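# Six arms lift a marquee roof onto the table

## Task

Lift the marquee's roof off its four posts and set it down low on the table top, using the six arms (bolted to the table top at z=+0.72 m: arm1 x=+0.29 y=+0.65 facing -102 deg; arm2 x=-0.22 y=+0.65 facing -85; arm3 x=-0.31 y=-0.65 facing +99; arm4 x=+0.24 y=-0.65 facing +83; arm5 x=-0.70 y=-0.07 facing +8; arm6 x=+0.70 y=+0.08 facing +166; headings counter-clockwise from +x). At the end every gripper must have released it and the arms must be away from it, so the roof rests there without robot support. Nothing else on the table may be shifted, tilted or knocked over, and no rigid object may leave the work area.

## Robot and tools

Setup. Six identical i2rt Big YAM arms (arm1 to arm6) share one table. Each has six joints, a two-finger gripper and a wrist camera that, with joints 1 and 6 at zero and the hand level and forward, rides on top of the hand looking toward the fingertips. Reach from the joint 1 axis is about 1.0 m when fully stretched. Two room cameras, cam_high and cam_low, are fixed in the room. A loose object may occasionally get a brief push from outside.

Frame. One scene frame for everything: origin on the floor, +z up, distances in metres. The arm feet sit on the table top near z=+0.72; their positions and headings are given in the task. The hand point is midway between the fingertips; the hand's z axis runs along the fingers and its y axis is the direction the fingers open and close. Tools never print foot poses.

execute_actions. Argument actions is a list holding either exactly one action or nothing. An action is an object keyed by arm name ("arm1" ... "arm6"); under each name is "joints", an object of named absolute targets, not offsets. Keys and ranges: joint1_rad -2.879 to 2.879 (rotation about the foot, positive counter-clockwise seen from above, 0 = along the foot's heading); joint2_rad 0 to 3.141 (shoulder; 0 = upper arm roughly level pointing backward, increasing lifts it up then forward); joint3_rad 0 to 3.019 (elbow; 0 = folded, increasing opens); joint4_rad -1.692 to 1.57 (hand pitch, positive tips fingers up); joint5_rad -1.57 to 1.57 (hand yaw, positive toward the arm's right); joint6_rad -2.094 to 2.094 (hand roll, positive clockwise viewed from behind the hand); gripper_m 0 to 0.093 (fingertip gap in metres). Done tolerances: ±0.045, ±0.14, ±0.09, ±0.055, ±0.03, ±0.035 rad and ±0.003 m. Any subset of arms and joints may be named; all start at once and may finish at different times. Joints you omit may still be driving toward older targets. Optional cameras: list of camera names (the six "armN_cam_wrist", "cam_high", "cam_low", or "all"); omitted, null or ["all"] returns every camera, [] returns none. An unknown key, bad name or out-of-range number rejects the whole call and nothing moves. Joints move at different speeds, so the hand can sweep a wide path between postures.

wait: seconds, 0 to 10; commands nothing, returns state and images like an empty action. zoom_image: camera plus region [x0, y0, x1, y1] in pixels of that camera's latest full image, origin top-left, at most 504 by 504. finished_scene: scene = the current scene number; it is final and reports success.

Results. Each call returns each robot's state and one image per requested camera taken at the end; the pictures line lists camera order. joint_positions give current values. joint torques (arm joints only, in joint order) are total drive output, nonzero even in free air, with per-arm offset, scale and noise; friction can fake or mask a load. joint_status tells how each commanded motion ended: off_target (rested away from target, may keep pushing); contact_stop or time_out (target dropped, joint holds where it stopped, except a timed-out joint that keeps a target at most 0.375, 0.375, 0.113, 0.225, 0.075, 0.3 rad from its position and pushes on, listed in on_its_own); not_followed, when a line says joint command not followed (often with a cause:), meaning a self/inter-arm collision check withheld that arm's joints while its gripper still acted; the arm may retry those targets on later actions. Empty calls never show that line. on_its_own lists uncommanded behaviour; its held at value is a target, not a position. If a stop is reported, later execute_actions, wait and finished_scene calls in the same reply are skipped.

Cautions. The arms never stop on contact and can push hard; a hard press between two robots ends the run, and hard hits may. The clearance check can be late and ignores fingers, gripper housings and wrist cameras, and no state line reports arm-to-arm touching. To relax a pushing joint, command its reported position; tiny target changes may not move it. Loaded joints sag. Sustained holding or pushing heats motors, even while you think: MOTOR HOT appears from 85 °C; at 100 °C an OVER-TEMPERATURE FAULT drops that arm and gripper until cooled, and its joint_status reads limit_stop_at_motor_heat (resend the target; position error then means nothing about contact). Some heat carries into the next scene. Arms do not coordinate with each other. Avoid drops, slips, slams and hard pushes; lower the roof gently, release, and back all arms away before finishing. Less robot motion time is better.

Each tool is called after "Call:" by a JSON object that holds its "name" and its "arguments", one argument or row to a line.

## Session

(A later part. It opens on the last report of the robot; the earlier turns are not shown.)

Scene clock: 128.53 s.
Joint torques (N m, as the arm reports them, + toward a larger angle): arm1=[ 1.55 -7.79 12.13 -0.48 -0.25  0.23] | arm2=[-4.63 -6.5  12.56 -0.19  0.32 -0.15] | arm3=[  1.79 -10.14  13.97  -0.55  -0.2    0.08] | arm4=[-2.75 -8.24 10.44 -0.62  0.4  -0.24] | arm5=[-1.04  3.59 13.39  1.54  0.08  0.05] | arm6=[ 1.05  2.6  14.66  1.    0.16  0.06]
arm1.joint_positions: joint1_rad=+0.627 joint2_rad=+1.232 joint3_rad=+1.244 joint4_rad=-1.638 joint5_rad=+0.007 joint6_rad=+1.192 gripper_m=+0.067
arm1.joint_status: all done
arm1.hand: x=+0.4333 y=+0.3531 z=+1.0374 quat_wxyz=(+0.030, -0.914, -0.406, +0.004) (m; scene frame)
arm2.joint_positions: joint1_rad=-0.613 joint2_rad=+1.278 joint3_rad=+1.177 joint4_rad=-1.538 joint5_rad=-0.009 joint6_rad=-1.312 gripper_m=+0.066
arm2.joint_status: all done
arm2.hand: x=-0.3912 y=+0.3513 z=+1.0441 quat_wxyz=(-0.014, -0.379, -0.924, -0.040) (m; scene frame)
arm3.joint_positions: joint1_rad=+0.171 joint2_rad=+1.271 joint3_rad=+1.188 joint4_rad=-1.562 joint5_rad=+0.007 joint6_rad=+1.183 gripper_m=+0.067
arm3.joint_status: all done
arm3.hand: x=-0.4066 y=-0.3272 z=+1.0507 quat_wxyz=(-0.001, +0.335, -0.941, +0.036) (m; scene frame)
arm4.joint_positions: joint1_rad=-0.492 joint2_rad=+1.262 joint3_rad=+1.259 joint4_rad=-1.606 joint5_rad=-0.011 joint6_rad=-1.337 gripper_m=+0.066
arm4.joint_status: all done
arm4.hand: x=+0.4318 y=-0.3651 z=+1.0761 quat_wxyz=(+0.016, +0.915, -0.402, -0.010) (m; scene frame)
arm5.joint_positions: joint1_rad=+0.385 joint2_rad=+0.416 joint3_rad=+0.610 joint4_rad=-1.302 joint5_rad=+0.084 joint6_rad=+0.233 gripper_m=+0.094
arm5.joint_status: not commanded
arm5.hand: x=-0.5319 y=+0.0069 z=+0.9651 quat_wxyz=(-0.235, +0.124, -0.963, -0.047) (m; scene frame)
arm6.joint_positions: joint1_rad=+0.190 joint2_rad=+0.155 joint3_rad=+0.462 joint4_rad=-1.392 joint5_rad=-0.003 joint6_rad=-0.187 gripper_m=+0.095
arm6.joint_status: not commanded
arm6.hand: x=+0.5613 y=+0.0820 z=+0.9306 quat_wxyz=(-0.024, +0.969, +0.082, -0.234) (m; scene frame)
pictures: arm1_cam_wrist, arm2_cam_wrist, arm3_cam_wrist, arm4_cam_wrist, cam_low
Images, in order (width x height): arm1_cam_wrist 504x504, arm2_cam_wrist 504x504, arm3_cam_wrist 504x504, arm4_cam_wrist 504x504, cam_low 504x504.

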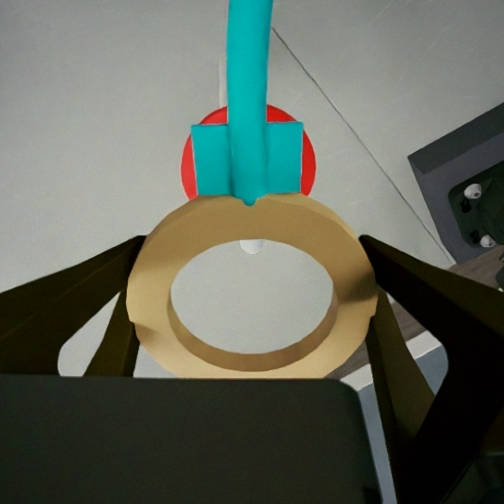

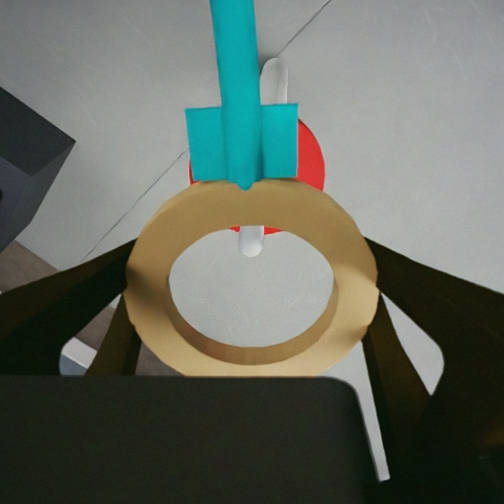

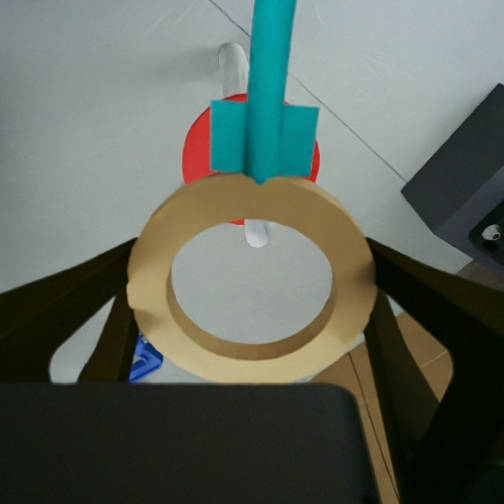

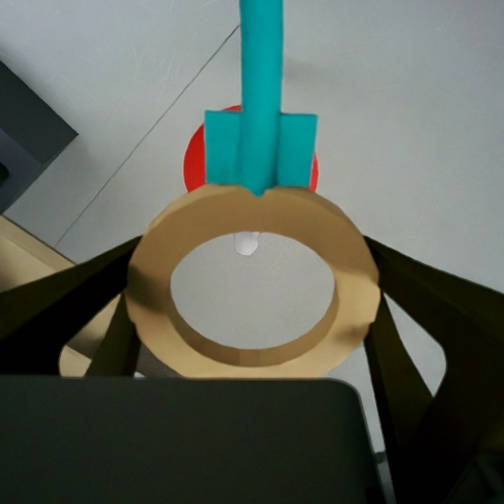

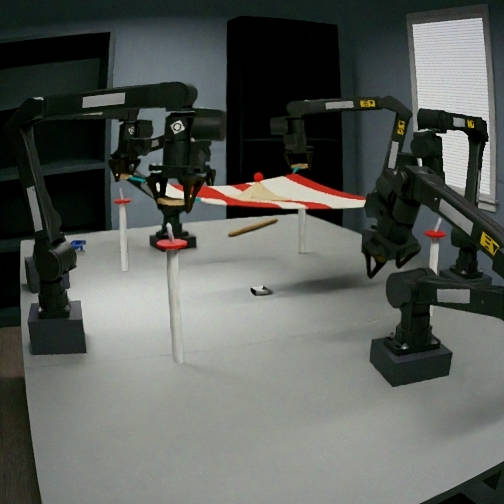

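Call:
{"name": "execute_actions", "arguments": {
  "actions": [
    {"arm1":{"joints":{"joint1_rad":0.08,"joint6_rad":0.3,"joint2_rad":1.0,"joint4_rad":-1.68}},"arm2":{"joints":{"joint1_rad":-0.2,"joint6_rad":-0.3,"joint2_rad":1.05,"joint4_rad":-1.68}},"arm3":{"joints":{"joint1_rad":-0.25,"joint6_rad":0.3,"joint3_rad":1.36,"joint4_rad":-1.58}},"arm4":{"joints":{"joint1_rad":0.03,"joint6_rad":-0.3,"joint3_rad":1.38}}}
  ],
  "cameras": ["cam_high","cam_low"]
}}

Call:
{"name": "execute_actions", "arguments": {
  "actions": [
    {"arm1":{"joints":{"joint2_rad":0.908,"joint3_rad":0.985,"joint4_rad":-1.63}},"arm2":{"joints":{"joint2_rad":0.915,"joint3_rad":0.85,"joint4_rad":-1.5}},"arm3":{"joints":{"joint2_rad":1.485,"joint3_rad":1.32,"joint4_rad":-1.39}},"arm4":{"joints":{"joint2_rad":1.478,"joint3_rad":1.33,"joint4_rad":-1.395}}}
  ],
  "cameras": ["cam_high","cam_low"]
}}

Scene clock: 146.07 s.
Joint torques (N m, as the arm reports them, + toward a larger angle): arm1=[-0.82 -4.05 12.32  0.32 -0.1   0.03] | arm2=[-2.17 -2.84 12.74  0.29  0.12  0.06] | arm3=[ -0.01 -11.42  14.41  -0.16  -0.09  -0.11] | arm4=[-0.61 -9.12 10.73 -0.4   0.23  0.1 ] | arm5=[-1.27  3.8  13.31  1.63  0.11  0.04] | arm6=[ 1.09  2.62 14.67  1.    0.17  0.06]
arm1.joint_positions: joint1_rad=+0.088 joint2_rad=+1.002 joint3_rad=+1.244 joint4_rad=-1.670 joint5_rad=+0.002 joint6_rad=+0.311 gripper_m=+0.067
arm1.joint_status: all done
arm1.hand: x=+0.2662 y=+0.3683 z=+1.1025 quat_wxyz=(-0.053, -0.829, -0.554, +0.044) (m; scene frame)
arm2.joint_positions: joint1_rad=-0.208 joint2_rad=+1.039 joint3_rad=+1.177 joint4_rad=-1.672 joint5_rad=-0.003 joint6_rad=-0.311 gripper_m=+0.066
arm2.joint_status: all done
arm2.hand: x=-0.2553 y=+0.3732 z=+1.1154 quat_wxyz=(-0.014, -0.634, -0.773, +0.006) (m; scene frame)
arm3.joint_positions: joint1_rad=-0.250 joint2_rad=+1.271 joint3_rad=+1.311 joint4_rad=-1.564 joint5_rad=+0.002 joint6_rad=+0.308 gripper_m=+0.067
arm3.joint_status: all done
arm3.hand: x=-0.2631 y=-0.2853 z=+1.0969 quat_wxyz=(-0.015, +0.539, -0.842, -0.018) (m; scene frame)
arm4.joint_positions: joint1_rad=+0.027 joint2_rad=+1.262 joint3_rad=+1.344 joint4_rad=-1.608 joint5_rad=-0.003 joint6_rad=-0.317 gripper_m=+0.066
arm4.joint_status: all done
arm4.hand: x=+0.2675 y=-0.2888 z=+1.1090 quat_wxyz=(-0.019, +0.787, -0.616, -0.016) (m; scene frame)
arm5.joint_positions: joint1_rad=+0.385 joint2_rad=+0.416 joint3_rad=+0.610 joint4_rad=-1.302 joint5_rad=+0.084 joint6_rad=+0.233 gripper_m=+0.094
arm5.joint_status: not commanded
arm5.hand: x=-0.5319 y=+0.0069 z=+0.9651 quat_wxyz=(-0.235, +0.124, -0.963, -0.047) (m; scene frame)
arm6.joint_positions: joint1_rad=+0.190 joint2_rad=+0.155 joint3_rad=+0.462 joint4_rad=-1.392 joint5_rad=-0.003 joint6_rad=-0.187 gripper_m=+0.095
arm6.joint_status: not commanded
arm6.hand: x=+0.5613 y=+0.0820 z=+0.9306 quat_wxyz=(-0.024, +0.969, +0.082, -0.234) (m; scene frame)
pictures: cam_high, cam_low
Images, in order (width x height): cam_high 504x504, cam_low 504x504.

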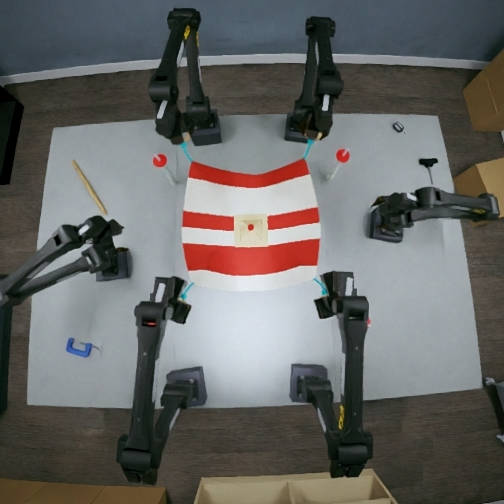

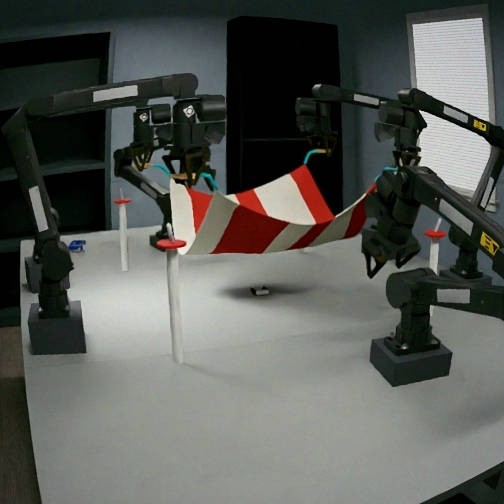

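Scene clock: 147.30 s.
Joint torques (N m, as the arm reports them, + toward a larger angle): arm1=[-0.92 -3.38  9.68  0.88 -0.1   0.  ] | arm2=[-2.09 -1.47  9.31  1.07  0.12  0.04] | arm3=[ -0.05 -15.95  10.89   0.85  -0.07  -0.09] | arm4=[ -0.71 -13.65   8.96   0.52   0.23   0.07] | arm5=[-1.27  3.55 13.34  1.5   0.13  0.06] | arm6=[ 1.17  2.64 14.67  0.98  0.17  0.06]
arm1.joint_positions: joint1_rad=+0.088 joint2_rad=+0.913 joint3_rad=+0.975 joint4_rad=-1.641 joint5_rad=+0.002 joint6_rad=+0.310 gripper_m=+0.067
arm1.joint_status: all done
arm1.hand: x=+0.2709 y=+0.4263 z=+1.0177 quat_wxyz=(+0.006, -0.831, -0.556, -0.003) (m; scene frame)
arm2.joint_positions: joint1_rad=-0.208 joint2_rad=+0.910 joint3_rad=+0.848 joint4_rad=-1.511 joint5_rad=-0.003 joint6_rad=-0.310 gripper_m=+0.066
arm2.joint_status: all done
arm2.hand: x=-0.2480 y=+0.4260 z=+1.0192 quat_wxyz=(-0.003, -0.634, -0.773, -0.010) (m; scene frame)
arm3.joint_positions: joint1_rad=-0.250 joint2_rad=+1.499 joint3_rad=+1.311 joint4_rad=-1.403 joint5_rad=+0.002 joint6_rad=+0.308 gripper_m=+0.067
arm3.joint_status: all done
arm3.hand: x=-0.2553 y=-0.2210 z=+1.0105 quat_wxyz=(+0.006, +0.539, -0.842, +0.008) (m; scene frame)
arm4.joint_positions: joint1_rad=+0.027 joint2_rad=+1.485 joint3_rad=+1.315 joint4_rad=-1.409 joint5_rad=-0.003 joint6_rad=-0.316 gripper_m=+0.066
arm4.joint_status: all done
arm4.hand: x=+0.2725 y=-0.2204 z=+1.0145 quat_wxyz=(+0.004, +0.787, -0.617, -0.001) (m; scene frame)
arm5.joint_positions: joint1_rad=+0.385 joint2_rad=+0.416 joint3_rad=+0.610 joint4_rad=-1.302 joint5_rad=+0.084 joint6_rad=+0.233 gripper_m=+0.094
arm5.joint_status: not commanded
arm5.hand: x=-0.5319 y=+0.0069 z=+0.9651 quat_wxyz=(-0.235, +0.124, -0.963, -0.047) (m; scene frame)
arm6.joint_positions: joint1_rad=+0.190 joint2_rad=+0.155 joint3_rad=+0.462 joint4_rad=-1.392 joint5_rad=-0.003 joint6_rad=-0.187 gripper_m=+0.095
arm6.joint_status: not commanded
arm6.hand: x=+0.5613 y=+0.0820 z=+0.9306 quat_wxyz=(-0.024, +0.969, +0.082, -0.234) (m; scene frame)
pictures: cam_high, cam_low
Images, in order (width x height): cam_high 504x504, cam_low 504x504.

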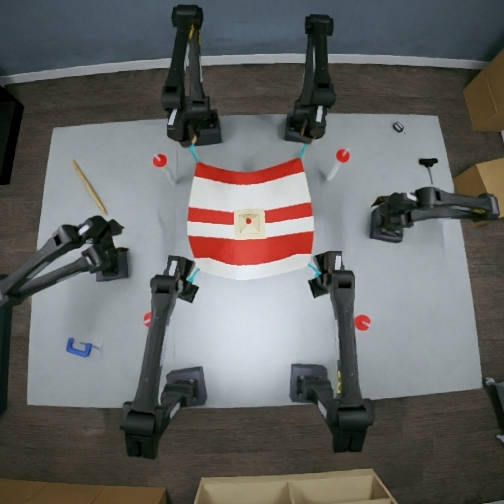

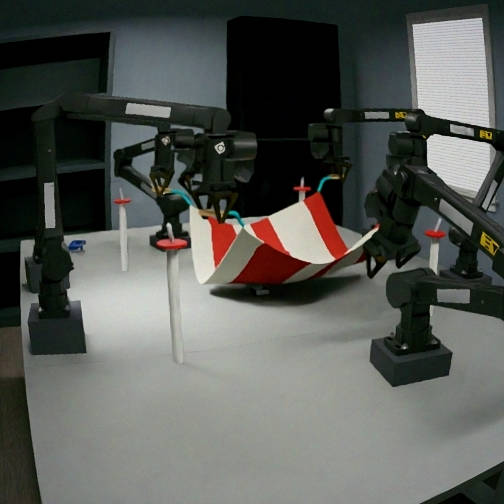

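Call:
{"name": "execute_actions", "arguments": {
  "actions": [
    {"arm1":{"joints":{"joint2_rad":1.0,"joint3_rad":0.58,"joint4_rad":-1.128}},"arm2":{"joints":{"joint2_rad":1.097,"joint3_rad":0.485,"joint4_rad":-0.94}},"arm3":{"joints":{"joint2_rad":1.585,"joint3_rad":0.964,"joint4_rad":-0.92}},"arm4":{"joints":{"joint2_rad":1.588,"joint3_rad":0.975,"joint4_rad":-0.92}}}
  ],
  "cameras": ["cam_high","cam_low"]
}}

Call:
{"name": "execute_actions", "arguments": {
  "actions": [
    {"arm1":{"joints":{"joint2_rad":1.31,"joint3_rad":0.397,"joint4_rad":-0.628,"joint6_rad":0}},"arm2":{"joints":{"joint2_rad":1.53,"joint3_rad":0.355,"joint4_rad":-0.375,"joint6_rad":0}},"arm3":{"joints":{"joint2_rad":1.807,"joint3_rad":0.837,"joint4_rad":-0.567,"joint6_rad":0}},"arm4":{"joints":{"joint2_rad":1.8,"joint3_rad":0.845,"joint4_rad":-0.579,"joint6_rad":0}}}
  ],
  "cameras": ["cam_high","cam_low"]
}}

Scene clock: 158.93 s.
Joint torques (N m, as the arm reports them, + toward a larger angle): arm1=[-0.81 -3.76  8.3   1.01 -0.12  0.02] | arm2=[-2.06 -3.25  7.28  1.11  0.1   0.05] | arm3=[ -0.19 -15.67   8.18   1.12  -0.06  -0.07] | arm4=[ -1.24 -13.49   7.28   0.76   0.21   0.03] | arm5=[-1.35  3.76 13.33  1.62  0.12  0.03] | arm6=[ 1.08  2.61 14.68  1.    0.17  0.06]
arm1.joint_positions: joint1_rad=+0.088 joint2_rad=+1.010 joint3_rad=+0.574 joint4_rad=-1.142 joint5_rad=+0.002 joint6_rad=+0.310 gripper_m=+0.067
arm1.joint_status: all done
arm1.hand: x=+0.2709 y=+0.4278 z=+0.8485 quat_wxyz=(+0.006, -0.831, -0.556, -0.003) (m; scene frame)
arm2.joint_positions: joint1_rad=-0.208 joint2_rad=+1.107 joint3_rad=+0.486 joint4_rad=-0.952 joint5_rad=-0.003 joint6_rad=-0.309 gripper_m=+0.066
arm2.joint_status: all done
arm2.hand: x=-0.2456 y=+0.4279 z=+0.8492 quat_wxyz=(-0.003, -0.634, -0.773, -0.010) (m; scene frame)
arm3.joint_positions: joint1_rad=-0.250 joint2_rad=+1.601 joint3_rad=+0.965 joint4_rad=-0.937 joint5_rad=+0.002 joint6_rad=+0.307 gripper_m=+0.067
arm3.joint_status: all done
arm3.hand: x=-0.2586 y=-0.2453 z=+0.8493 quat_wxyz=(+0.000, +0.539, -0.842, +0.001) (m; scene frame)
arm4.joint_positions: joint1_rad=+0.027 joint2_rad=+1.598 joint3_rad=+0.965 joint4_rad=-0.938 joint5_rad=-0.003 joint6_rad=-0.315 gripper_m=+0.066
arm4.joint_status: all done
arm4.hand: x=+0.2706 y=-0.2433 z=+0.8470 quat_wxyz=(+0.000, +0.787, -0.617, -0.003) (m; scene frame)
arm5.joint_positions: joint1_rad=+0.385 joint2_rad=+0.416 joint3_rad=+0.610 joint4_rad=-1.302 joint5_rad=+0.084 joint6_rad=+0.233 gripper_m=+0.094
arm5.joint_status: not commanded
arm5.hand: x=-0.5319 y=+0.0069 z=+0.9651 quat_wxyz=(-0.235, +0.124, -0.963, -0.047) (m; scene frame)
arm6.joint_positions: joint1_rad=+0.190 joint2_rad=+0.155 joint3_rad=+0.462 joint4_rad=-1.392 joint5_rad=-0.003 joint6_rad=-0.187 gripper_m=+0.095
arm6.joint_status: not commanded
arm6.hand: x=+0.5613 y=+0.0820 z=+0.9306 quat_wxyz=(-0.024, +0.969, +0.082, -0.234) (m; scene frame)
pictures: cam_high, cam_low
Images, in order (width x height): cam_high 504x504, cam_low 504x504.

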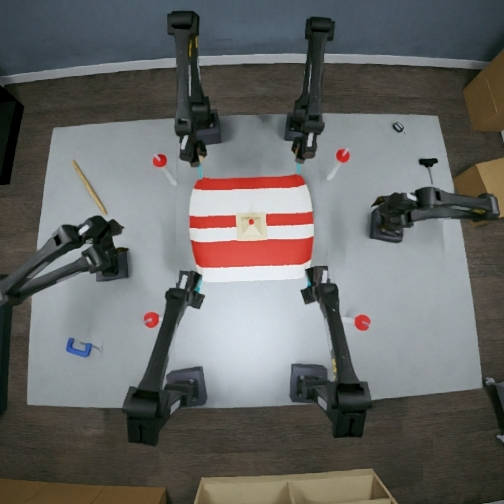

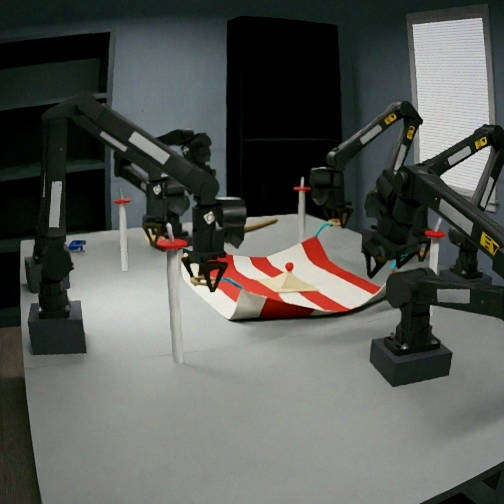

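Scene clock: 160.23 s.
Joint torques (N m, as the arm reports them, + toward a larger angle): arm1=[-0.79 -4.82  6.24  0.94 -0.14  0.01] | arm2=[-1.97 -3.73  3.77  1.17  0.12  0.07] | arm3=[ -0.03 -16.24   6.     1.19   0.03  -0.19] | arm4=[ -0.96 -13.72   5.41   0.73   0.13   0.04] | arm5=[-0.69  4.07 13.24  1.53  0.11  0.02] | arm6=[ 1.08  2.62 14.67  0.99  0.17  0.06]
arm1.joint_positions: joint1_rad=+0.088 joint2_rad=+1.315 joint3_rad=+0.386 joint4_rad=-0.643 joint5_rad=+0.002 joint6_rad=+0.011 gripper_m=+0.067
arm1.joint_status: all done
arm1.hand: x=+0.2711 y=+0.4307 z=+0.7305 quat_wxyz=(+0.003, -0.739, -0.674, -0.001) (m; scene frame)
arm2.joint_positions: joint1_rad=-0.208 joint2_rad=+1.521 joint3_rad=+0.353 joint4_rad=-0.387 joint5_rad=-0.003 joint6_rad=-0.010 gripper_m=+0.066
arm2.joint_status: all done
arm2.hand: x=-0.2441 y=+0.4278 z=+0.7328 quat_wxyz=(-0.008, -0.743, -0.670, -0.004) (m; scene frame)
arm3.joint_positions: joint1_rad=-0.251 joint2_rad=+1.819 joint3_rad=+0.836 joint4_rad=-0.585 joint5_rad=-0.001 joint6_rad=+0.008 gripper_m=+0.067
arm3.joint_status: all done
arm3.hand: x=-0.2609 y=-0.2599 z=+0.7321 quat_wxyz=(+0.000, +0.658, -0.753, -0.002) (m; scene frame)
arm4.joint_positions: joint1_rad=+0.030 joint2_rad=+1.803 joint3_rad=+0.836 joint4_rad=-0.597 joint5_rad=+0.001 joint6_rad=-0.015 gripper_m=+0.066
arm4.joint_status: all done
arm4.hand: x=+0.2690 y=-0.2574 z=+0.7344 quat_wxyz=(-0.003, +0.687, -0.727, -0.004) (m; scene frame)
arm5.joint_positions: joint1_rad=+0.385 joint2_rad=+0.416 joint3_rad=+0.610 joint4_rad=-1.302 joint5_rad=+0.084 joint6_rad=+0.233 gripper_m=+0.094
arm5.joint_status: not commanded
arm5.hand: x=-0.5319 y=+0.0069 z=+0.9651 quat_wxyz=(-0.235, +0.124, -0.963, -0.047) (m; scene frame)
arm6.joint_positions: joint1_rad=+0.190 joint2_rad=+0.155 joint3_rad=+0.462 joint4_rad=-1.392 joint5_rad=-0.003 joint6_rad=-0.187 gripper_m=+0.095
arm6.joint_status: not commanded
arm6.hand: x=+0.5613 y=+0.0820 z=+0.9306 quat_wxyz=(-0.024, +0.969, +0.082, -0.234) (m; scene frame)
pictures: cam_high, cam_low
Images, in order (width x height): cam_high 504x504, cam_low 504x504.

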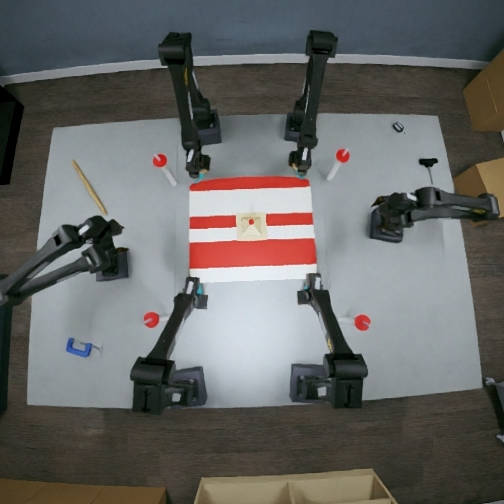

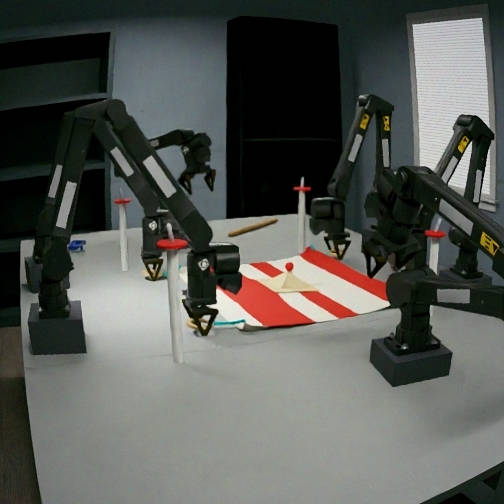

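Call:
{"name": "execute_actions", "arguments": {
  "actions": [
    {"arm1":{"joints":{"gripper_m":0.093}},"arm2":{"joints":{"gripper_m":0.093}},"arm3":{"joints":{"gripper_m":0.093}},"arm4":{"joints":{"gripper_m":0.093}}}
  ],
  "cameras": []
}}

Call:
{"name": "execute_actions", "arguments": {
  "actions": [
    {"arm1":{"joints":{"joint2_rad":0.908,"joint3_rad":0.95,"joint4_rad":-1.58}},"arm2":{"joints":{"joint2_rad":0.95,"joint3_rad":0.8,"joint4_rad":-1.4}},"arm3":{"joints":{"joint2_rad":1.4,"joint3_rad":1.15,"joint4_rad":-1.3}},"arm4":{"joints":{"joint2_rad":1.4,"joint3_rad":1.15,"joint4_rad":-1.3}}}
  ],
  "cameras": ["cam_high","cam_low"]
}}

Scene clock: 173.00 s.
Joint torques (N m, as the arm reports them, + toward a larger angle): arm1=[-0.9  -4.72  6.22  0.95 -0.13  0.01] | arm2=[-2.19 -3.76  3.77  1.18  0.13  0.05] | arm3=[  0.06 -16.24   5.99   1.19   0.04  -0.12] | arm4=[ -0.86 -13.61   5.37   0.71   0.16   0.02] | arm5=[-1.1   3.1  13.29  1.58  0.06  0.04] | arm6=[ 1.1   2.64 14.67  1.    0.17  0.06]
arm1.joint_positions: joint1_rad=+0.088 joint2_rad=+1.315 joint3_rad=+0.386 joint4_rad=-0.643 joint5_rad=+0.002 joint6_rad=+0.010 gripper_m=+0.093
arm1.joint_status: all done
arm1.hand: x=+0.2711 y=+0.4307 z=+0.7305 quat_wxyz=(+0.003, -0.739, -0.674, -0.001) (m; scene frame)
arm2.joint_positions: joint1_rad=-0.208 joint2_rad=+1.521 joint3_rad=+0.353 joint4_rad=-0.387 joint5_rad=-0.003 joint6_rad=-0.009 gripper_m=+0.093
arm2.joint_status: all done
arm2.hand: x=-0.2441 y=+0.4278 z=+0.7328 quat_wxyz=(-0.008, -0.743, -0.669, -0.004) (m; scene frame)
arm3.joint_positions: joint1_rad=-0.251 joint2_rad=+1.819 joint3_rad=+0.836 joint4_rad=-0.585 joint5_rad=-0.001 joint6_rad=+0.008 gripper_m=+0.093
arm3.joint_status: all done
arm3.hand: x=-0.2609 y=-0.2599 z=+0.7321 quat_wxyz=(+0.000, +0.659, -0.752, -0.002) (m; scene frame)
arm4.joint_positions: joint1_rad=+0.030 joint2_rad=+1.803 joint3_rad=+0.836 joint4_rad=-0.597 joint5_rad=+0.001 joint6_rad=-0.014 gripper_m=+0.093
arm4.joint_status: all done
arm4.hand: x=+0.2690 y=-0.2574 z=+0.7344 quat_wxyz=(-0.003, +0.686, -0.727, -0.004) (m; scene frame)
arm5.joint_positions: joint1_rad=+0.385 joint2_rad=+0.416 joint3_rad=+0.610 joint4_rad=-1.302 joint5_rad=+0.084 joint6_rad=+0.233 gripper_m=+0.094
arm5.joint_status: not commanded
arm5.hand: x=-0.5319 y=+0.0069 z=+0.9651 quat_wxyz=(-0.235, +0.124, -0.963, -0.047) (m; scene frame)
arm6.joint_positions: joint1_rad=+0.190 joint2_rad=+0.155 joint3_rad=+0.462 joint4_rad=-1.392 joint5_rad=-0.003 joint6_rad=-0.187 gripper_m=+0.095
arm6.joint_status: not commanded
arm6.hand: x=+0.5613 y=+0.0820 z=+0.9306 quat_wxyz=(-0.024, +0.969, +0.082, -0.234) (m; scene frame)
pictures: none
No camera images: the call's "cameras" was empty. Leave "cameras" out to get every camera's image.

Scene clock: 174.57 s.
Joint torques (N m, as the arm reports them, + toward a larger angle): arm1=[-0.87 -2.38 12.17 -0.06 -0.12  0.02] | arm2=[-2.08 -1.47 10.91  0.2   0.13  0.04] | arm3=[ -0.15 -12.78  10.98  -0.23   0.03  -0.08] | arm4=[ -0.79 -10.84   8.19  -0.57   0.11   0.06] | arm5=[-1.56  3.67 13.32  1.55  0.14  0.02] | arm6=[ 1.13  2.69 14.67  0.99  0.16  0.06]
arm1.joint_positions: joint1_rad=+0.088 joint2_rad=+0.904 joint3_rad=+0.910 joint4_rad=-1.568 joint5_rad=+0.002 joint6_rad=+0.010 gripper_m=+0.093
arm1.joint_status: all done
arm1.hand: x=+0.2707 y=+0.4245 z=+0.9949 quat_wxyz=(+0.000, -0.739, -0.674, +0.002) (m; scene frame)
arm2.joint_positions: joint1_rad=-0.208 joint2_rad=+0.938 joint3_rad=+0.779 joint4_rad=-1.390 joint5_rad=-0.003 joint6_rad=-0.009 gripper_m=+0.093
arm2.joint_status: all done
arm2.hand: x=-0.2489 y=+0.4148 z=+0.9876 quat_wxyz=(-0.010, -0.743, -0.669, -0.001) (m; scene frame)
arm3.joint_positions: joint1_rad=-0.251 joint2_rad=+1.399 joint3_rad=+1.138 joint4_rad=-1.283 joint5_rad=-0.001 joint6_rad=+0.008 gripper_m=+0.093
arm3.joint_status: all done
arm3.hand: x=-0.2597 y=-0.2537 z=+0.9859 quat_wxyz=(-0.009, +0.659, -0.752, -0.010) (m; scene frame)
arm4.joint_positions: joint1_rad=+0.030 joint2_rad=+1.397 joint3_rad=+1.146 joint4_rad=-1.283 joint5_rad=+0.001 joint6_rad=-0.014 gripper_m=+0.093
arm4.joint_status: all done
arm4.hand: x=+0.2700 y=-0.2494 z=+0.9860 quat_wxyz=(-0.014, +0.686, -0.727, -0.014) (m; scene frame)
arm5.joint_positions: joint1_rad=+0.385 joint2_rad=+0.416 joint3_rad=+0.610 joint4_rad=-1.302 joint5_rad=+0.084 joint6_rad=+0.233 gripper_m=+0.094
arm5.joint_status: not commanded
arm5.hand: x=-0.5319 y=+0.0069 z=+0.9651 quat_wxyz=(-0.235, +0.124, -0.963, -0.047) (m; scene frame)
arm6.joint_positions: joint1_rad=+0.190 joint2_rad=+0.155 joint3_rad=+0.462 joint4_rad=-1.392 joint5_rad=-0.003 joint6_rad=-0.187 gripper_m=+0.095
arm6.joint_status: not commanded
arm6.hand: x=+0.5613 y=+0.0820 z=+0.9306 quat_wxyz=(-0.024, +0.969, +0.082, -0.234) (m; scene frame)
pictures: cam_high, cam_low
Images, in order (width x height): cam_high 504x504, cam_low 504x504.

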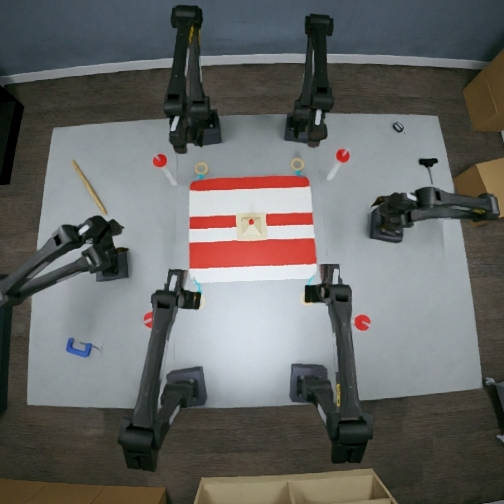

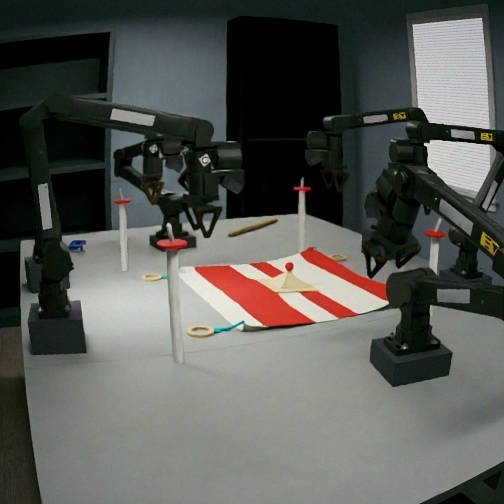

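The roof is flat on the table, and all four hands are about 26 cm above it and clear.

Call:
{"name": "finished_scene", "arguments": {
  "scene": 2
}}

The scene is finished: the task was done.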